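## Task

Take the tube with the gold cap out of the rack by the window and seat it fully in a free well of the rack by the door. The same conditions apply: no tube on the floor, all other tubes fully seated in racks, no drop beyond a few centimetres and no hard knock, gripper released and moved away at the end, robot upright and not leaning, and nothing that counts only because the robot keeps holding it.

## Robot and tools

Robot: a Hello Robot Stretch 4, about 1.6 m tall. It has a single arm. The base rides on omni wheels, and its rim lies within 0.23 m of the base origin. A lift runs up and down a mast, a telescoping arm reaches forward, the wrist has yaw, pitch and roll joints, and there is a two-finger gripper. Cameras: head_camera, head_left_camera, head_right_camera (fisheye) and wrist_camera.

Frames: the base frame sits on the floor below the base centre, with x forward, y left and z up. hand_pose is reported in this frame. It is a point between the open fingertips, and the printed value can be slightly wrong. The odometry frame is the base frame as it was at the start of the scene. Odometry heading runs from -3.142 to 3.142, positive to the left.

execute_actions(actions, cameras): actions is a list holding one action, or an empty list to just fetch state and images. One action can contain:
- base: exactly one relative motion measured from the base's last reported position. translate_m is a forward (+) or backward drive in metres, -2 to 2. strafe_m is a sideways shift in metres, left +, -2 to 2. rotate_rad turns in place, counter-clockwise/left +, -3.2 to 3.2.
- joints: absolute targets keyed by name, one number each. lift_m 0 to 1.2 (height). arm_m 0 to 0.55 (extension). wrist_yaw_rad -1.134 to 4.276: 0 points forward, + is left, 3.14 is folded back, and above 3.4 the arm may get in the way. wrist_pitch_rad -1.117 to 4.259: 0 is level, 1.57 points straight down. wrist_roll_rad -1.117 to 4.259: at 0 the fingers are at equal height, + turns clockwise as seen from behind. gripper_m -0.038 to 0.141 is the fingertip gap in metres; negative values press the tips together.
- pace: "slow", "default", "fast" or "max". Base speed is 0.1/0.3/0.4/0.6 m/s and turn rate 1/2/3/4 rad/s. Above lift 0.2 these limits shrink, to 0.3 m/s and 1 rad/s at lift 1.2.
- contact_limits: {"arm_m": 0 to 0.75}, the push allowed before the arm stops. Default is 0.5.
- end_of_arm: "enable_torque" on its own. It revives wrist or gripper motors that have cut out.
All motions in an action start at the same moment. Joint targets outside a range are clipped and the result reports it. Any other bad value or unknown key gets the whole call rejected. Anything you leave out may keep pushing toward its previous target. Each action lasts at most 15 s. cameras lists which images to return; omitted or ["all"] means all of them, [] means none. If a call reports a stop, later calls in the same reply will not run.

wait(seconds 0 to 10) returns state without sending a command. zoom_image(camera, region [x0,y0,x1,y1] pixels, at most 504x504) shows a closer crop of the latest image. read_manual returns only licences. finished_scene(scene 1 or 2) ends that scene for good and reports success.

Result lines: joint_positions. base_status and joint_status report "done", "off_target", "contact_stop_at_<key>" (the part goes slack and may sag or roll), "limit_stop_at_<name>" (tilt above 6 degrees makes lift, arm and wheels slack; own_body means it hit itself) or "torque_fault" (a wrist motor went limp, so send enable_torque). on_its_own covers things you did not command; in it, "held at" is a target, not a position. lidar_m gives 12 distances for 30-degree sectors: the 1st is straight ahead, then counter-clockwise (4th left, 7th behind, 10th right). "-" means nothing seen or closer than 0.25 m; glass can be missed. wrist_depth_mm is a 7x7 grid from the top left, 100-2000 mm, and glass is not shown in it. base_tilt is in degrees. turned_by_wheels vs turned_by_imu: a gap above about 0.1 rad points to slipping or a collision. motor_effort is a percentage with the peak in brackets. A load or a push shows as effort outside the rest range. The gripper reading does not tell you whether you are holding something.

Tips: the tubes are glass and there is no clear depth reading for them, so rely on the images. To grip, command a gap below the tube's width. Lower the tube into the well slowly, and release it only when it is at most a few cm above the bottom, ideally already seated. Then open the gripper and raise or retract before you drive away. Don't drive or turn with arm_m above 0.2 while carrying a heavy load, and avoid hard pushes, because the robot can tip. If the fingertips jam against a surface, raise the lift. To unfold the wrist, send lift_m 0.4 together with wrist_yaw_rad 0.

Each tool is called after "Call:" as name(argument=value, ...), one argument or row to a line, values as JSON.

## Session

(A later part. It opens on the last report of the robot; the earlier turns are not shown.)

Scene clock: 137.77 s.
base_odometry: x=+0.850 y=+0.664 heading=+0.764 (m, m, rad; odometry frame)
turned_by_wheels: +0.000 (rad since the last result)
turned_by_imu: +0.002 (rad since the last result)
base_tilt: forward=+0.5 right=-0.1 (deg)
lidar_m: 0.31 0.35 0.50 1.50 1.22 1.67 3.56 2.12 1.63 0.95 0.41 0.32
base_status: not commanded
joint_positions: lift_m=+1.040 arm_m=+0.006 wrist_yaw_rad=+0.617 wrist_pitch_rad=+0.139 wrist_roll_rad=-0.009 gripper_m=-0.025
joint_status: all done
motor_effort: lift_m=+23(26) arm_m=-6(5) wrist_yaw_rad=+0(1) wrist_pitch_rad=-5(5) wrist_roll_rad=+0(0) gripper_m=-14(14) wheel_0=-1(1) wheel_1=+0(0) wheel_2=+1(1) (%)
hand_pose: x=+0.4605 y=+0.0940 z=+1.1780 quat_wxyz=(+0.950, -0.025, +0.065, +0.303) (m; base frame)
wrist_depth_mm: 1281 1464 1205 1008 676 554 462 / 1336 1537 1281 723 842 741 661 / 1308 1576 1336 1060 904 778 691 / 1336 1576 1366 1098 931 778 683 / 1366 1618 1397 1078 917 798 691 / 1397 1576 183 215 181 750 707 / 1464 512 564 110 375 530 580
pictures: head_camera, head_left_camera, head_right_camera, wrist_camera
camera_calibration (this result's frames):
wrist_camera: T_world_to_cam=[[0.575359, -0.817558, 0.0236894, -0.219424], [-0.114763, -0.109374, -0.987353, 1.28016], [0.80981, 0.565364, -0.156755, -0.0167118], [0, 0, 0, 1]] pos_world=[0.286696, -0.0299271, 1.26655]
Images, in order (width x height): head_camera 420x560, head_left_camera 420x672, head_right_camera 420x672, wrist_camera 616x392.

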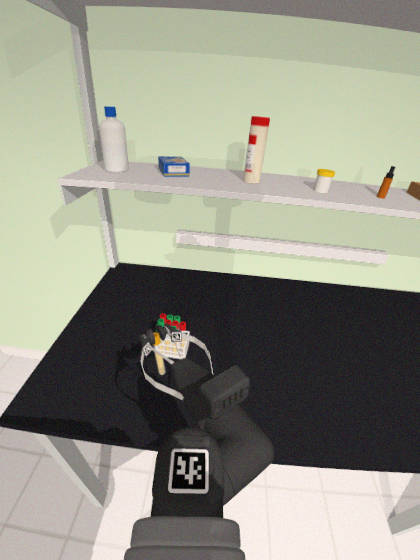

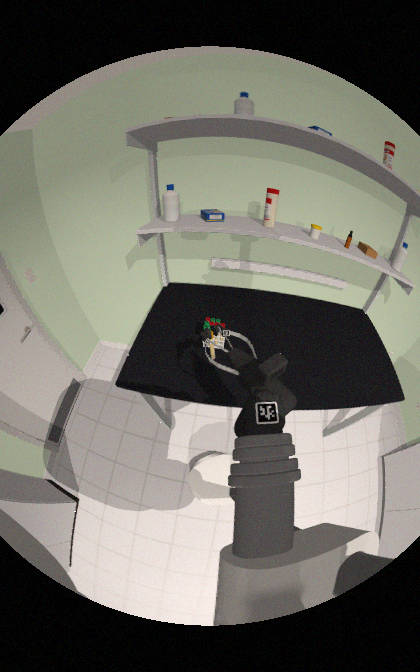

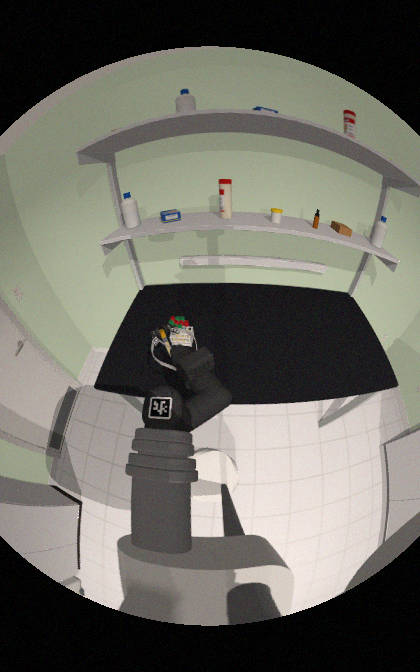

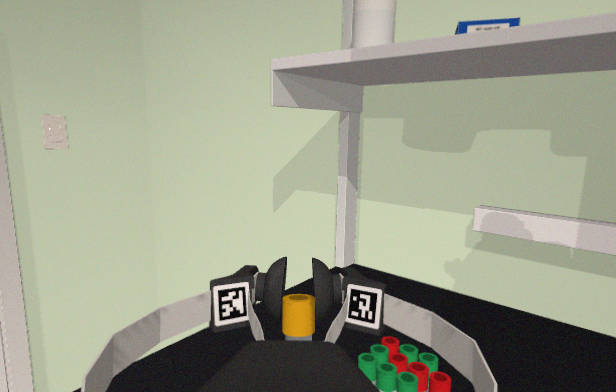

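Call:
execute_actions(
  actions=[
    {"base":{"strafe_m":-0.036},"joints":{"wrist_pitch_rad":0.035,"arm_m":0.143,"lift_m":1.025},"pace":"slow"},
  ],
)

Call:
zoom_image(
  camera="head_camera",
  region=[110, 270, 210, 370],
)

Call:
zoom_image(
  camera="head_left_camera",
  region=[170, 285, 245, 360],
)

Call:
zoom_image(
  camera="head_right_camera",
  region=[140, 285, 215, 360],
)

Scene clock: 167.17 s.
base_odometry: x=+0.875 y=+0.638 heading=+0.764 (m, m, rad; odometry frame)
turned_by_wheels: +0.000 (rad since the last result)
turned_by_imu: +0.002 (rad since the last result)
base_tilt: forward=+0.5 right=-0.1 (deg)
lidar_m: 0.31 0.34 0.50 1.53 1.24 1.72 3.57 2.07 1.58 0.95 0.43 0.33
base_status: done
joint_positions: lift_m=+1.025 arm_m=+0.142 wrist_yaw_rad=+0.617 wrist_pitch_rad=+0.038 wrist_roll_rad=-0.009 gripper_m=-0.025
joint_status: all done
motor_effort: lift_m=+17(23) arm_m=+6(5) wrist_yaw_rad=+1(1) wrist_pitch_rad=-6(5) wrist_roll_rad=+0(0) gripper_m=-19(17) wheel_0=+2(5) wheel_1=-2(6) wheel_2=+0(1) (%)
hand_pose: x=+0.5986 y=+0.0955 z=+1.1926 quat_wxyz=(+0.953, -0.010, +0.016, +0.304) (m; base frame)
wrist_depth_mm: 1366 1430 1078 609 741 597 310 / 1366 1430 991 559 477 473 473 / 1336 1430 1060 831 741 647 574 / 1366 1464 1118 854 759 661 574 / 1366 1464 1118 842 759 634 580 / 1366 1499 183 213 181 654 569 / 1397 585 691 110 654 621 591
pictures: head_camera, head_left_camera, head_right_camera, wrist_camera
camera_calibration (this result's frames):
wrist_camera: T_world_to_cam=[[0.573416, -0.818936, 0.0231867, -0.296126], [-0.0324525, -0.0509845, -0.998172, 1.26869], [0.818622, 0.571615, -0.0558119, -0.253374], [0, 0, 0, 1]] pos_world=[0.418393, -0.0329919, 1.2591]
Images, in order (width x height): head_camera 420x560, head_left_camera 420x672, head_right_camera 420x672, wrist_camera 616x392.

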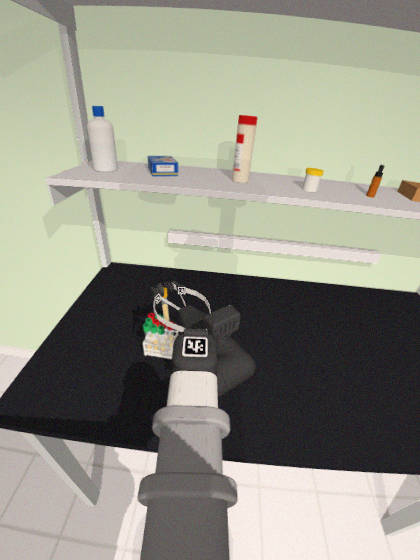

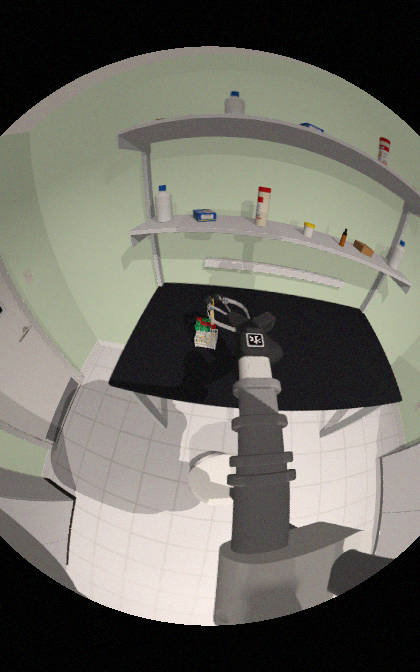

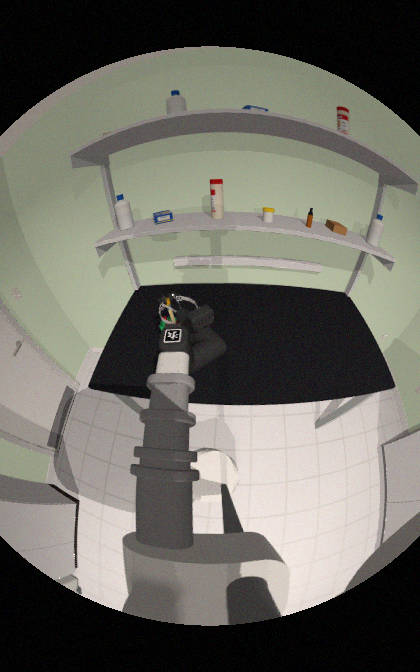

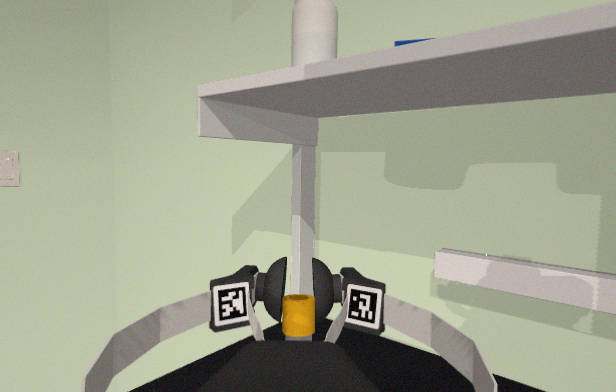

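Region (110, 270, 210, 370) of head_camera's 420x560 image, scaled by 5.040, with more detail than that image has.

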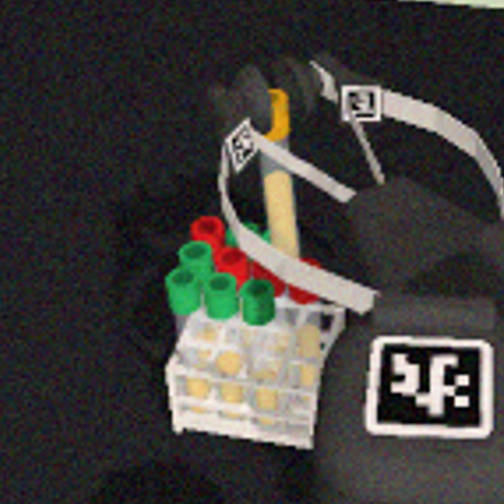

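Region (170, 285, 245, 360) of head_left_camera's 420x672 image, scaled by 6.720, with more detail than that image has.

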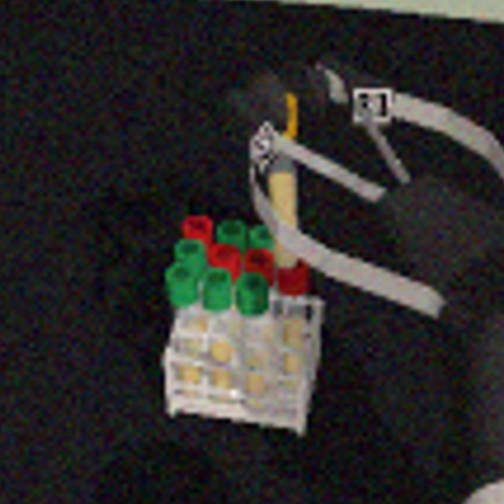

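Region (140, 285, 215, 360) of head_right_camera's 420x672 image, scaled by 6.720, with more detail than that image has.

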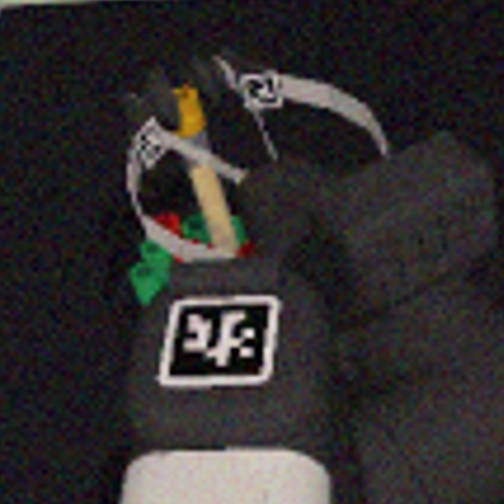

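Call:
execute_actions(
  actions=[
    {"joints":{"arm_m":0.158,"lift_m":0.995},"pace":"slow"},
  ],
  cameras=["head_camera","head_left_camera"],
)

Call:
zoom_image(
  camera="head_camera",
  region=[110, 270, 210, 370],
)

Call:
zoom_image(
  camera="head_left_camera",
  region=[170, 285, 245, 360],
)

Scene clock: 189.97 s.
base_odometry: x=+0.875 y=+0.638 heading=+0.764 (m, m, rad; odometry frame)
turned_by_wheels: +0.000 (rad since the last result)
turned_by_imu: +0.001 (rad since the last result)
base_tilt: forward=+0.5 right=-0.1 (deg)
lidar_m: 0.30 0.33 0.48 1.53 1.26 1.72 3.58 2.07 1.59 0.94 0.42 0.33
base_status: not commanded
joint_positions: lift_m=+0.995 arm_m=+0.157 wrist_yaw_rad=+0.617 wrist_pitch_rad=+0.038 wrist_roll_rad=-0.009 gripper_m=-0.025
joint_status: all done
motor_effort: lift_m=+18(18) arm_m=+5(6) wrist_yaw_rad=+1(0) wrist_pitch_rad=-8(7) wrist_roll_rad=+0(0) gripper_m=-17(16) wheel_0=+2(2) wheel_1=-2(2) wheel_2=+0(0) (%)
hand_pose: x=+0.6136 y=+0.0955 z=+1.1626 quat_wxyz=(+0.953, -0.010, +0.016, +0.304) (m; base frame)
wrist_depth_mm: 1336 1366 1042 585 399 366 366 / 1366 1366 621 627 621 603 549 / 1366 1430 1060 820 732 634 564 / 1336 1430 1098 842 741 647 569 / 1397 1464 1098 854 741 603 535 / 1397 1464 182 214 181 647 574 / 1397 535 591 110 597 559 574
pictures: head_camera, head_left_camera
Images, in order (width x height): head_camera 420x560, head_left_camera 420x672.

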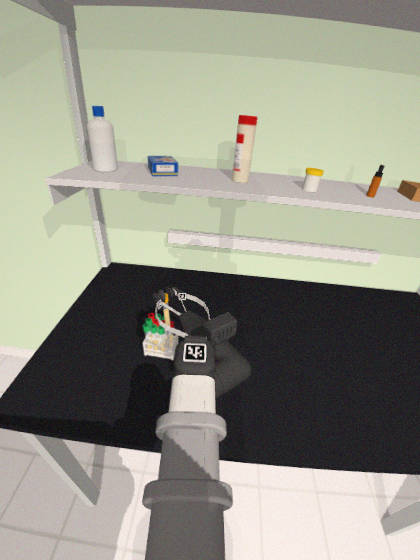

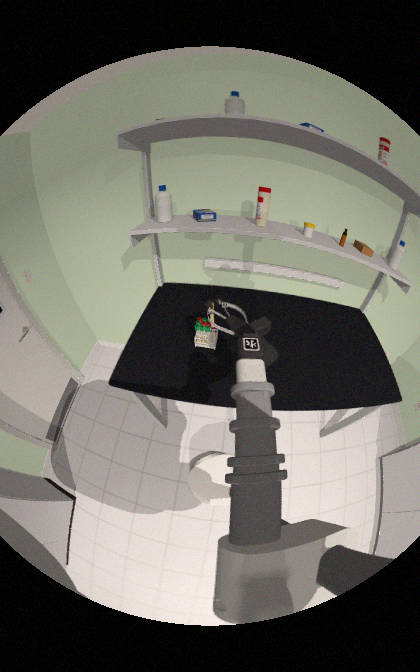

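Region (110, 270, 210, 370) of head_camera's 420x560 image, scaled by 5.040, with more detail than that image has.

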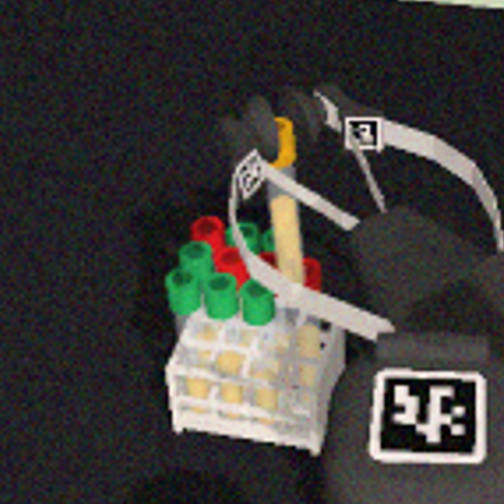

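Region (170, 285, 245, 360) of head_left_camera's 420x672 image, scaled by 6.720, with more detail than that image has.

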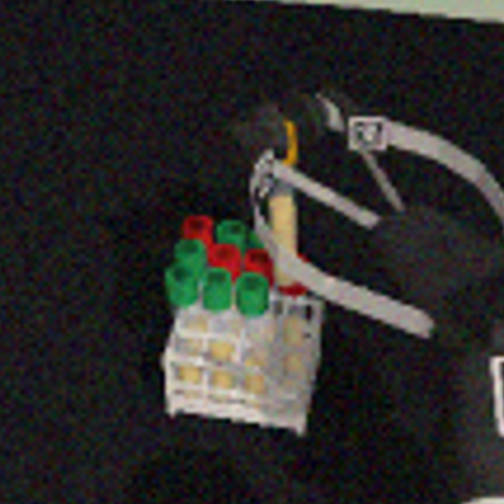

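Call:
execute_actions(
  actions=[
    {"joints":{"lift_m":0.95},"pace":"slow"},
  ],
  cameras=["head_camera","head_left_camera","wrist_camera"],
)

Call:
zoom_image(
  camera="head_camera",
  region=[130, 295, 200, 365],
)

Call:
zoom_image(
  camera="head_left_camera",
  region=[185, 300, 235, 350],
)

Scene clock: 197.03 s.
base_odometry: x=+0.875 y=+0.638 heading=+0.764 (m, m, rad; odometry frame)
turned_by_wheels: +0.000 (rad since the last result)
turned_by_imu: +0.001 (rad since the last result)
base_tilt: forward=+0.5 right=-0.1 (deg)
lidar_m: 0.30 0.34 0.50 1.53 1.24 1.70 3.59 2.08 1.60 0.95 0.43 0.31
base_status: not commanded
joint_positions: lift_m=+0.950 arm_m=+0.157 wrist_yaw_rad=+0.617 wrist_pitch_rad=+0.038 wrist_roll_rad=-0.009 gripper_m=-0.025
joint_status: all done
motor_effort: lift_m=+18(17) arm_m=+6(6) wrist_yaw_rad=+1(1) wrist_pitch_rad=-7(6) wrist_roll_rad=+0(0) gripper_m=-16(20) wheel_0=+2(2) wheel_1=-2(2) wheel_2=+0(0) (%)
hand_pose: x=+0.6136 y=+0.0955 z=+1.1176 quat_wxyz=(+0.953, -0.010, +0.016, +0.304) (m; base frame)
wrist_depth_mm: 1366 1336 609 500 496 492 492 / 1366 1366 683 741 715 621 564 / 1366 1397 1078 831 741 634 569 / 1336 1397 1078 842 741 621 564 / 1366 1464 1078 831 750 634 544 / 1366 1430 183 214 181 640 574 / 1336 452 500 110 508 473 521
pictures: head_camera, head_left_camera, wrist_camera
camera_calibration (this result's frames):
wrist_camera: T_world_to_cam=[[0.573416, -0.818936, 0.0231869, -0.302989], [-0.0324524, -0.0509847, -0.998172, 1.19432], [0.818621, 0.571615, -0.0558119, -0.269841], [0, 0, 0, 1]] pos_world=[0.433395, -0.0329919, 1.1841]
Images, in order (width x height): head_camera 420x560, head_left_camera 420x672, wrist_camera 616x392.

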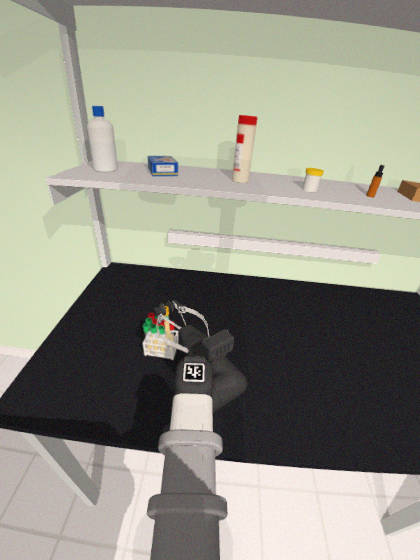

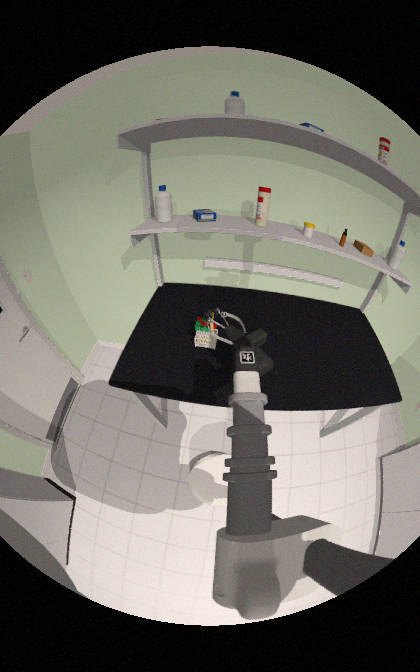

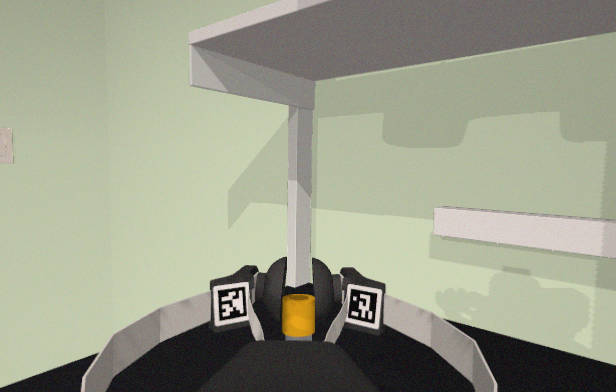

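Region (130, 295, 200, 365) of head_camera's 420x560 image, scaled by 7.200, with more detail than that image has.

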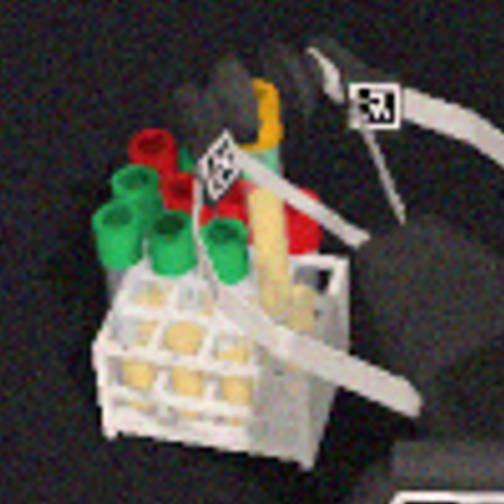

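Region (185, 300, 235, 350) of head_left_camera's 420x672 image, scaled by 10.080, with more detail than that image has.

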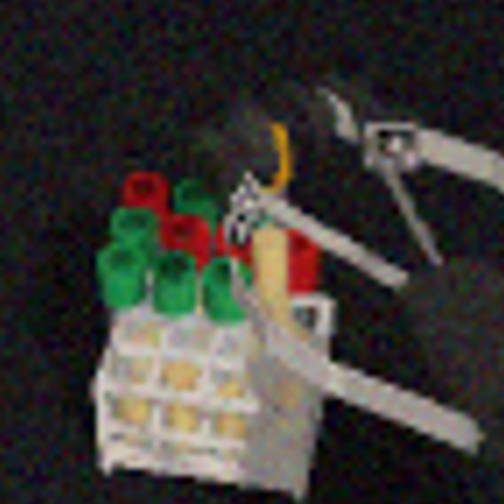

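Call:
execute_actions(
  actions=[
    {"base":{"strafe_m":-0.003},"joints":{"lift_m":0.932},"pace":"slow"},
  ],
  cameras=["head_camera","head_left_camera","wrist_camera"],
)

Call:
zoom_image(
  camera="head_camera",
  region=[130, 295, 200, 365],
)

Call:
zoom_image(
  camera="head_left_camera",
  region=[185, 300, 235, 350],
)

Scene clock: 209.03 s.
base_odometry: x=+0.877 y=+0.636 heading=+0.764 (m, m, rad; odometry frame)
turned_by_wheels: +0.000 (rad since the last result)
turned_by_imu: +0.001 (rad since the last result)
base_tilt: forward=+0.5 right=-0.1 (deg)
lidar_m: 0.31 0.35 0.49 1.53 1.24 1.72 3.56 2.06 1.58 0.95 0.41 0.31
base_status: done
joint_positions: lift_m=+0.932 arm_m=+0.157 wrist_yaw_rad=+0.617 wrist_pitch_rad=+0.037 wrist_roll_rad=-0.009 gripper_m=-0.025
joint_status: all done
motor_effort: lift_m=+18(18) arm_m=+6(6) wrist_yaw_rad=+1(1) wrist_pitch_rad=-7(7) wrist_roll_rad=+0(1) gripper_m=-19(15) wheel_0=+1(4) wheel_1=-2(5) wheel_2=+0(1) (%)
hand_pose: x=+0.6136 y=+0.0955 z=+1.0996 quat_wxyz=(+0.953, -0.010, +0.016, +0.304) (m; base frame)
wrist_depth_mm: 1308 1336 603 549 544 544 535 / 1336 1366 991 798 723 634 559 / 1366 1397 1098 831 732 640 564 / 1366 1430 1098 831 741 609 544 / 1366 1430 1118 842 741 640 564 / 1366 1464 182 214 181 621 574 / 462 421 442 110 477 445 488
pictures: head_camera, head_left_camera, wrist_camera
camera_calibration (this result's frames):
wrist_camera: T_world_to_cam=[[0.573415, -0.818937, 0.0231865, -0.302571], [-0.0324281, -0.0509672, -0.998174, 1.17634], [0.818623, 0.571616, -0.055782, -0.27088], [0, 0, 0, 1]] pos_world=[0.433394, -0.0329929, 1.1661]
Images, in order (width x height): head_camera 420x560, head_left_camera 420x672, wrist_camera 616x392.

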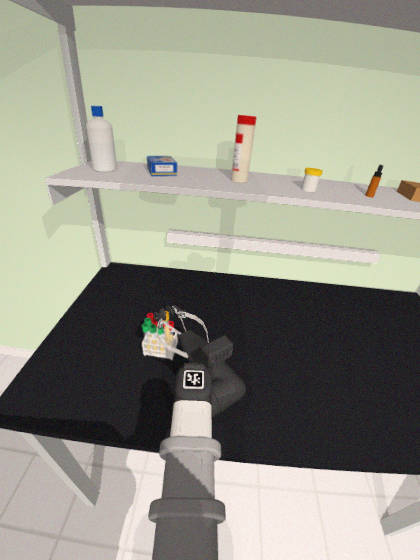

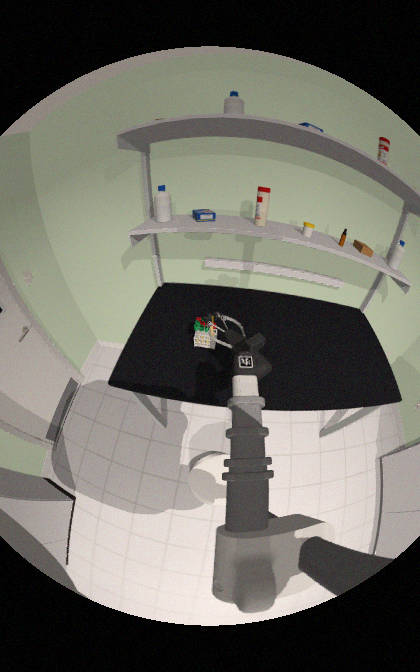

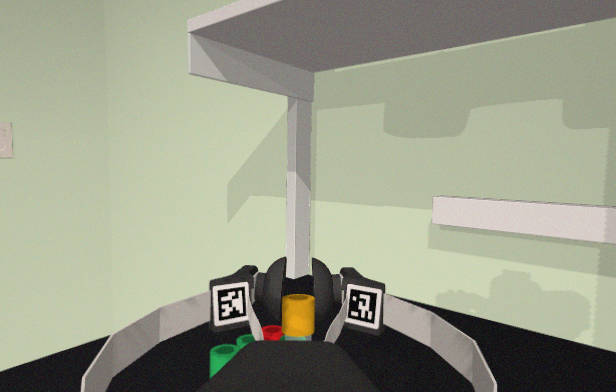

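Region (130, 295, 200, 365) of head_camera's 420x560 image, scaled by 7.200, with more detail than that image has.

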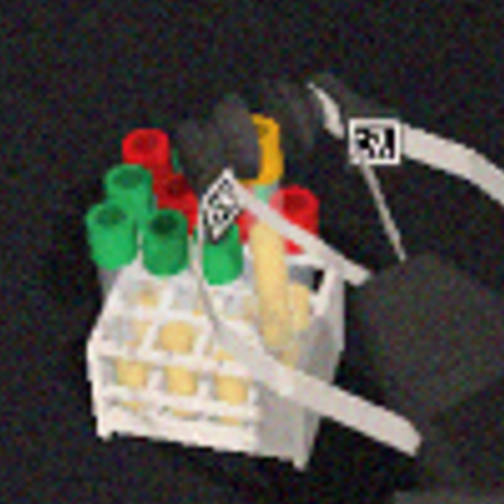

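Region (185, 300, 235, 350) of head_left_camera's 420x672 image, scaled by 10.080, with more detail than that image has.

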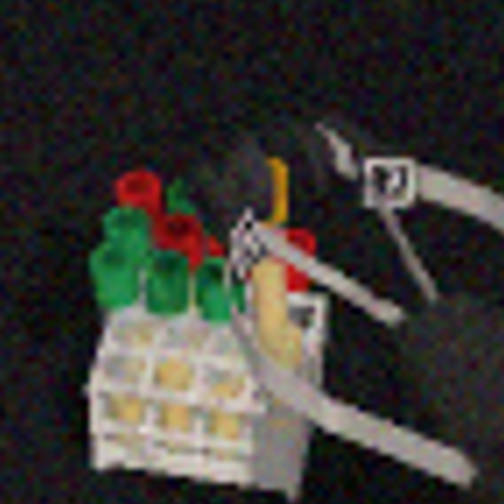

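Call:
execute_actions(
  actions=[
    {"base":{"strafe_m":-0.002},"joints":{"lift_m":0.914},"pace":"slow"},
  ],
  cameras=["head_camera","wrist_camera"],
)

Call:
zoom_image(
  camera="head_camera",
  region=[130, 295, 200, 365],
)

Scene clock: 218.70 s.
base_odometry: x=+0.878 y=+0.634 heading=+0.764 (m, m, rad; odometry frame)
turned_by_wheels: +0.000 (rad since the last result)
turned_by_imu: +0.001 (rad since the last result)
base_tilt: forward=+0.5 right=-0.1 (deg)
lidar_m: 0.30 0.35 0.47 1.53 1.23 1.73 3.58 2.06 1.60 0.98 0.40 0.30
base_status: done
joint_positions: lift_m=+0.914 arm_m=+0.157 wrist_yaw_rad=+0.617 wrist_pitch_rad=+0.037 wrist_roll_rad=-0.009 gripper_m=-0.025
joint_status: all done
motor_effort: lift_m=+17(19) arm_m=+6(6) wrist_yaw_rad=+1(1) wrist_pitch_rad=-5(7) wrist_roll_rad=+0(0) gripper_m=-17(16) wheel_0=-1(5) wheel_1=+0(2) wheel_2=+0(0) (%)
hand_pose: x=+0.6136 y=+0.0955 z=+1.0818 quat_wxyz=(+0.953, -0.010, +0.016, +0.304) (m; base frame)
wrist_depth_mm: 1336 1336 609 603 603 591 544 / 1366 1336 1042 798 723 634 559 / 1336 1397 1060 831 723 634 559 / 1336 1430 1098 831 732 609 530 / 1397 1430 1098 842 750 640 564 / 1397 1430 183 214 180 621 569 / 433 392 413 110 442 413 449
pictures: head_camera, wrist_camera
camera_calibration (this result's frames):
wrist_camera: T_world_to_cam=[[0.57345, -0.818912, 0.0231835, -0.302163], [-0.0320541, -0.0507053, -0.998199, 1.15828], [0.818613, 0.571675, -0.0553265, -0.272379], [0, 0, 0, 1]] pos_world=[0.433376, -0.0330019, 1.14813]
Images, in order (width x height): head_camera 420x560, wrist_camera 616x392.

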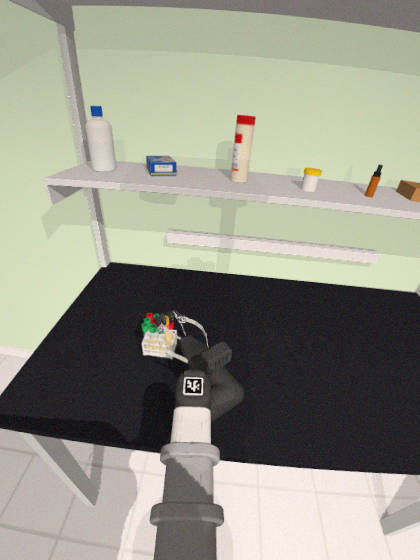

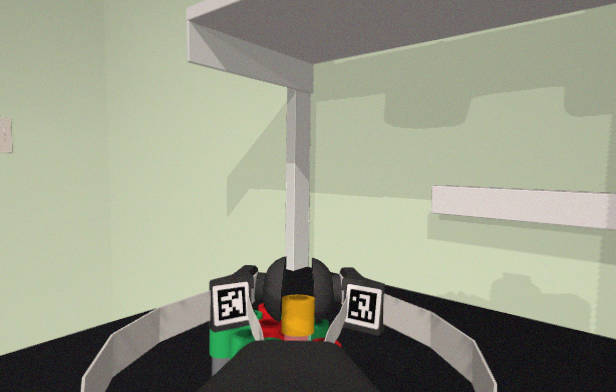

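Region (130, 295, 200, 365) of head_camera's 420x560 image, scaled by 7.200, with more detail than that image has.

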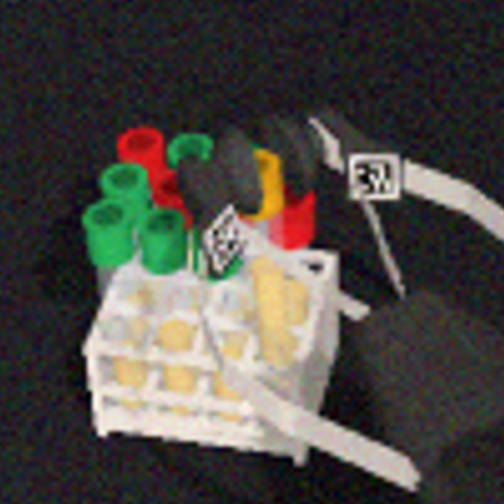

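Call:
execute_actions(
  actions=[
    {"joints":{"lift_m":0.901},"pace":"slow"},
  ],
  cameras=["head_camera","wrist_camera"],
)

Call:
zoom_image(
  camera="head_camera",
  region=[130, 295, 200, 365],
)

Scene clock: 225.03 s.
base_odometry: x=+0.878 y=+0.634 heading=+0.764 (m, m, rad; odometry frame)
turned_by_wheels: +0.000 (rad since the last result)
turned_by_imu: +0.001 (rad since the last result)
base_tilt: forward=+0.5 right=-0.1 (deg)
lidar_m: 0.30 0.34 0.48 1.54 1.23 1.73 3.58 2.07 1.61 0.96 0.43 0.32
base_status: not commanded
joint_positions: lift_m=+0.901 arm_m=+0.157 wrist_yaw_rad=+0.617 wrist_pitch_rad=+0.030 wrist_roll_rad=-0.009 gripper_m=-0.025
joint_status: all done
motor_effort: lift_m=+14(19) arm_m=+5(5) wrist_yaw_rad=+1(1) wrist_pitch_rad=+14(16) wrist_roll_rad=-1(1) gripper_m=-16(14) wheel_0=-1(1) wheel_1=+1(1) wheel_2=+0(0) (%)
hand_pose: x=+0.6137 y=+0.0956 z=+1.0711 quat_wxyz=(+0.953, -0.009, +0.013, +0.304) (m; base frame)
wrist_depth_mm: 1308 1366 609 603 603 597 554 / 1366 1397 1042 798 732 640 564 / 1366 1430 1060 831 732 640 564 / 1366 1430 1078 842 741 609 535 / 1366 1464 1098 842 741 640 569 / 1397 1336 182 213 181 609 564 / 418 377 399 110 430 402 442
pictures: head_camera, wrist_camera
camera_calibration (this result's frames):
wrist_camera: T_world_to_cam=[[0.573312, -0.81901, 0.0231375, -0.301773], [-0.0261924, -0.0465451, -0.998573, 1.14404], [0.818918, 0.571888, -0.0481367, -0.280948], [0, 0, 0, 1]] pos_world=[0.433049, -0.0332352, 1.13587]
Images, in order (width x height): head_camera 420x560, wrist_camera 616x392.

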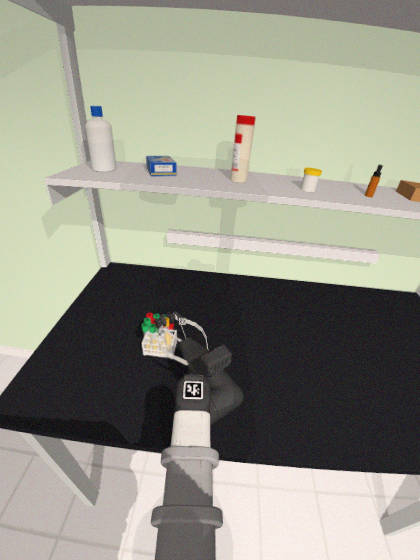

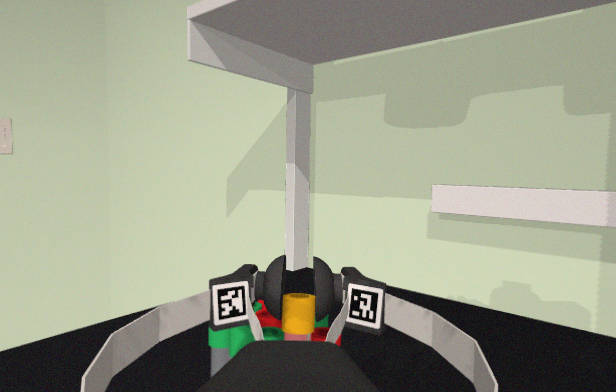

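Region (130, 295, 200, 365) of head_camera's 420x560 image, scaled by 7.200, with more detail than that image has.

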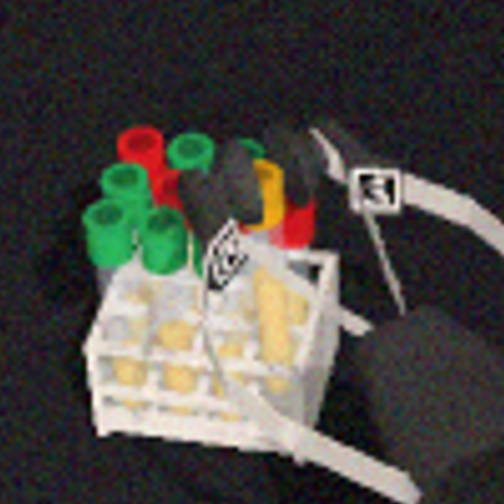

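Call:
execute_actions(
  actions=[
    {"joints":{"lift_m":0.918},"pace":"slow"},
  ],
)

Call:
zoom_image(
  camera="head_camera",
  region=[140, 310, 190, 360],
)

Call:
zoom_image(
  camera="head_left_camera",
  region=[190, 310, 230, 350],
)

Call:
zoom_image(
  camera="head_right_camera",
  region=[150, 305, 200, 355],
)

Call:
zoom_image(
  camera="wrist_camera",
  region=[200, 250, 400, 392],
)

Scene clock: 235.30 s.
base_odometry: x=+0.878 y=+0.634 heading=+0.764 (m, m, rad; odometry frame)
turned_by_wheels: +0.000 (rad since the last result)
turned_by_imu: +0.001 (rad since the last result)
base_tilt: forward=+0.5 right=-0.1 (deg)
lidar_m: 0.31 0.34 0.51 1.54 1.25 1.74 3.57 2.07 1.58 0.93 0.40 0.32
base_status: not commanded
joint_positions: lift_m=+0.918 arm_m=+0.157 wrist_yaw_rad=+0.617 wrist_pitch_rad=+0.037 wrist_roll_rad=-0.009 gripper_m=-0.025
joint_status: all done
motor_effort: lift_m=+23(23) arm_m=+6(5) wrist_yaw_rad=+1(1) wrist_pitch_rad=-5(14) wrist_roll_rad=+0(0) gripper_m=-14(14) wheel_0=-1(1) wheel_1=+1(1) wheel_2=+0(0) (%)
hand_pose: x=+0.6136 y=+0.0955 z=+1.0852 quat_wxyz=(+0.953, -0.010, +0.016, +0.304) (m; base frame)
wrist_depth_mm: 1308 1366 591 591 585 580 544 / 1366 1366 1025 798 723 627 559 / 1366 1366 1060 831 732 634 564 / 1430 1397 1078 842 741 603 535 / 1366 1430 1098 842 750 640 574 / 1366 1430 183 214 181 615 574 / 439 394 415 110 445 418 459
pictures: head_camera, head_left_camera, head_right_camera, wrist_camera
camera_calibration (this result's frames):
wrist_camera: T_world_to_cam=[[0.573454, -0.81891, 0.0231848, -0.302249], [-0.0322082, -0.0508148, -0.998189, 1.16184], [0.818604, 0.571668, -0.0555156, -0.271976], [0, 0, 0, 1]] pos_world=[0.433387, -0.0329958, 1.15164]
Images, in order (width x height): head_camera 420x560, head_left_camera 420x672, head_right_camera 420x672, wrist_camera 616x392.

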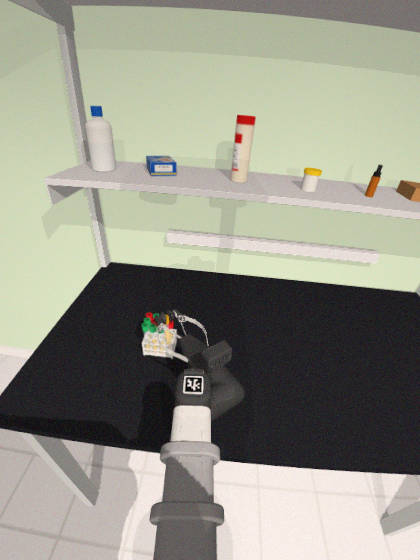

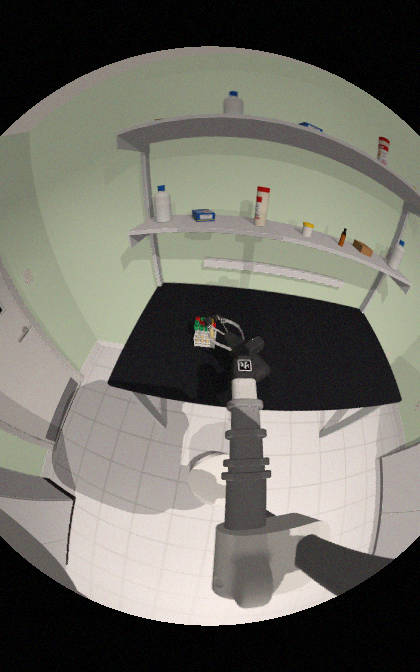

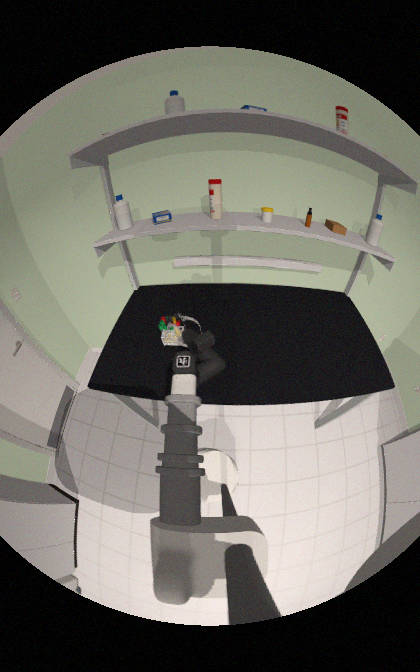

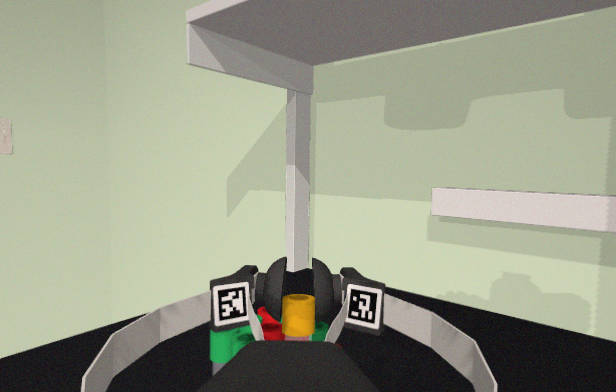

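Region (140, 310, 190, 360) of head_camera's 420x560 image, scaled by 10.080, with more detail than that image has.

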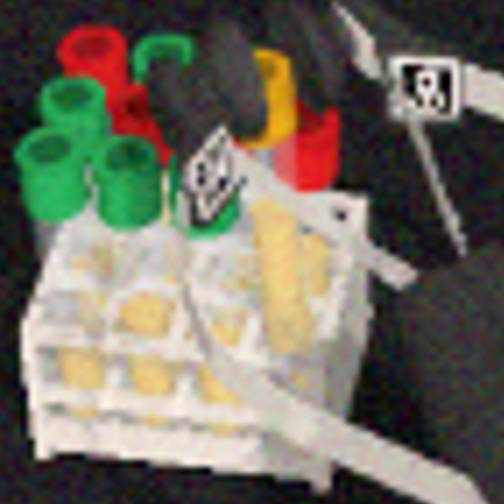

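Region (190, 310, 230, 350) of head_left_camera's 420x672 image, scaled by 12.600, with more detail than that image has.

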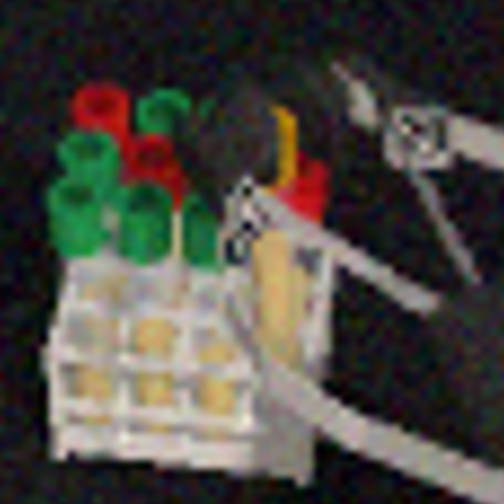

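Region (150, 305, 200, 355) of head_right_camera's 420x672 image, scaled by 10.080, with more detail than that image has.

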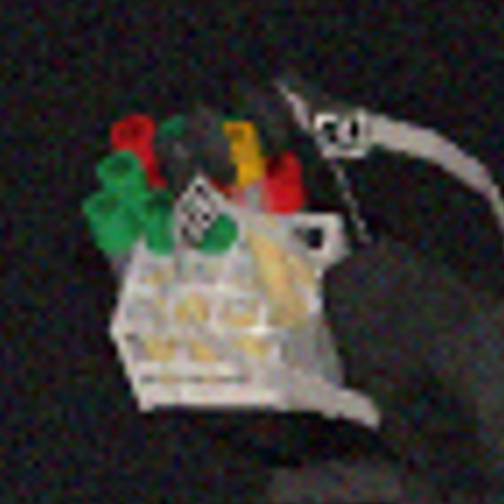

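Region (200, 250, 400, 392) of wrist_camera's 616x392 image, scaled by 2.520; it fills the top 358 rows of this view, and the rest is white.

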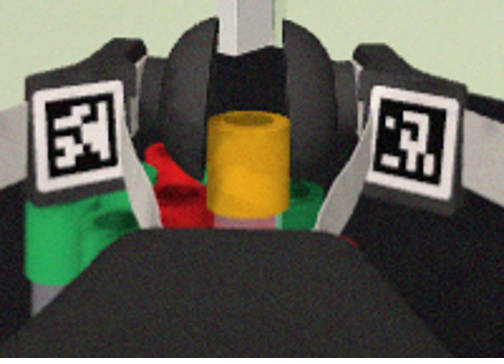

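Call:
execute_actions(
  actions=[
    {"base":{"strafe_m":-0.007},"joints":{"wrist_pitch_rad":-0.045,"lift_m":0.905},"pace":"slow"},
  ],
  cameras=["head_camera","head_left_camera","wrist_camera"],
)

Call:
zoom_image(
  camera="head_camera",
  region=[135, 300, 195, 360],
)

Call:
zoom_image(
  camera="head_left_camera",
  region=[185, 300, 235, 350],
)

Scene clock: 250.27 s.
base_odometry: x=+0.883 y=+0.629 heading=+0.764 (m, m, rad; odometry frame)
turned_by_wheels: +0.000 (rad since the last result)
turned_by_imu: +0.001 (rad since the last result)
base_tilt: forward=+0.5 right=-0.1 (deg)
lidar_m: 0.31 0.33 0.49 1.53 1.25 1.72 3.58 2.06 1.58 0.97 0.42 0.31
base_status: done
joint_positions: lift_m=+0.905 arm_m=+0.157 wrist_yaw_rad=+0.618 wrist_pitch_rad=-0.049 wrist_roll_rad=-0.009 gripper_m=-0.025
joint_status: all done
motor_effort: lift_m=+15(24) arm_m=+5(5) wrist_yaw_rad=-1(1) wrist_pitch_rad=+11(14) wrist_roll_rad=+0(0) gripper_m=-18(16) wheel_0=+2(4) wheel_1=-1(3) wheel_2=+0(1) (%)
hand_pose: x=+0.6134 y=+0.0956 z=+1.0977 quat_wxyz=(+0.952, +0.003, -0.025, +0.304) (m; base frame)
wrist_depth_mm: 1366 1464 1060 512 477 473 473 / 1366 1397 654 715 707 634 574 / 1366 1430 1098 831 741 647 569 / 1366 1397 1098 878 741 640 569 / 1397 1430 1078 831 741 615 535 / 1397 1397 183 216 182 640 564 / 1336 455 459 110 525 473 539
pictures: head_camera, head_left_camera, wrist_camera
camera_calibration (this result's frames):
wrist_camera: T_world_to_cam=[[0.572299, -0.819735, 0.0225718, -0.300923], [0.0377468, -0.00116284, -0.999287, 1.12779], [0.819176, 0.572742, 0.0302769, -0.365822], [0, 0, 0, 1]] pos_world=[0.42932, -0.0358443, 1.14485]
Images, in order (width x height): head_camera 420x560, head_left_camera 420x672, wrist_camera 616x392.

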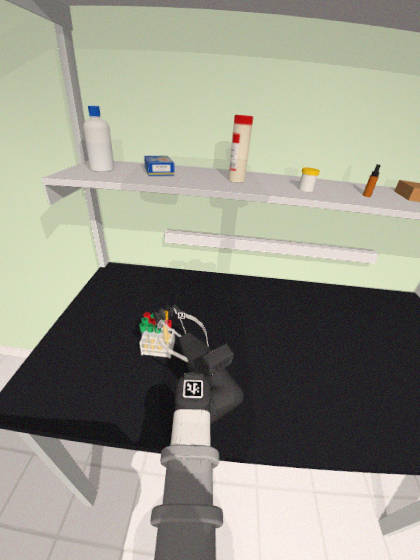

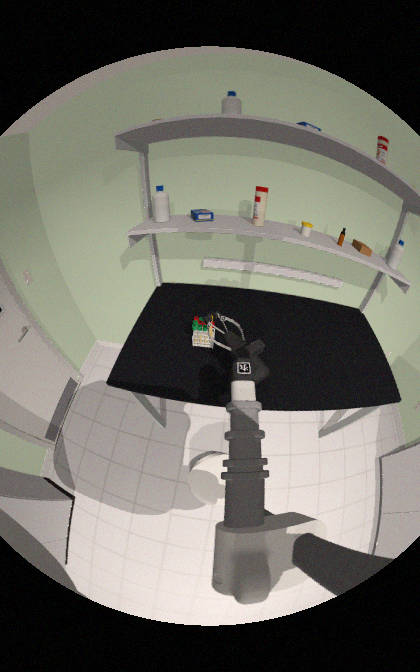

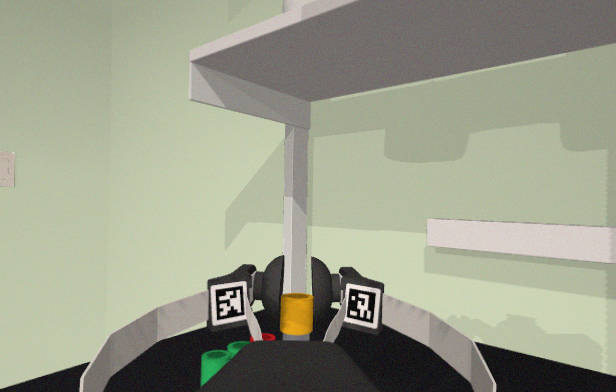

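Region (135, 300, 195, 360) of head_camera's 420x560 image, scaled by 8.400, with more detail than that image has.

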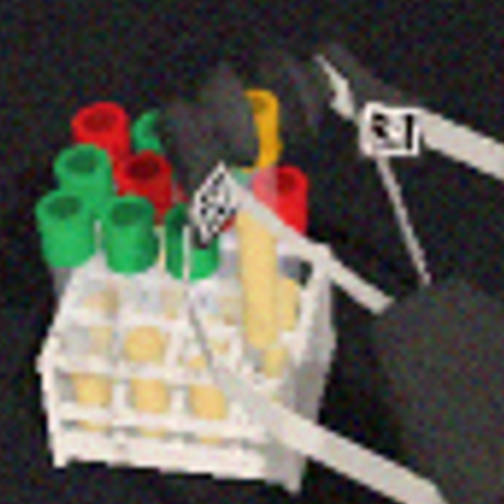

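Region (185, 300, 235, 350) of head_left_camera's 420x672 image, scaled by 10.080, with more detail than that image has.

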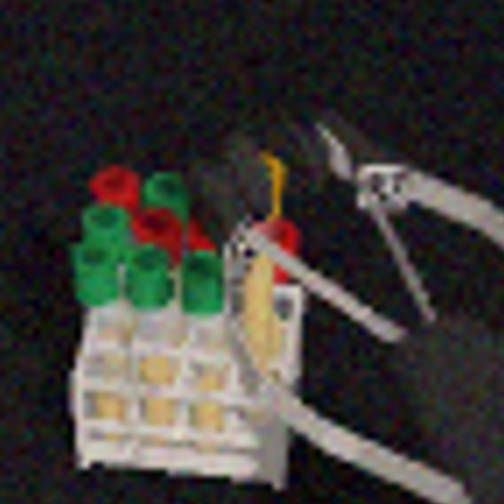

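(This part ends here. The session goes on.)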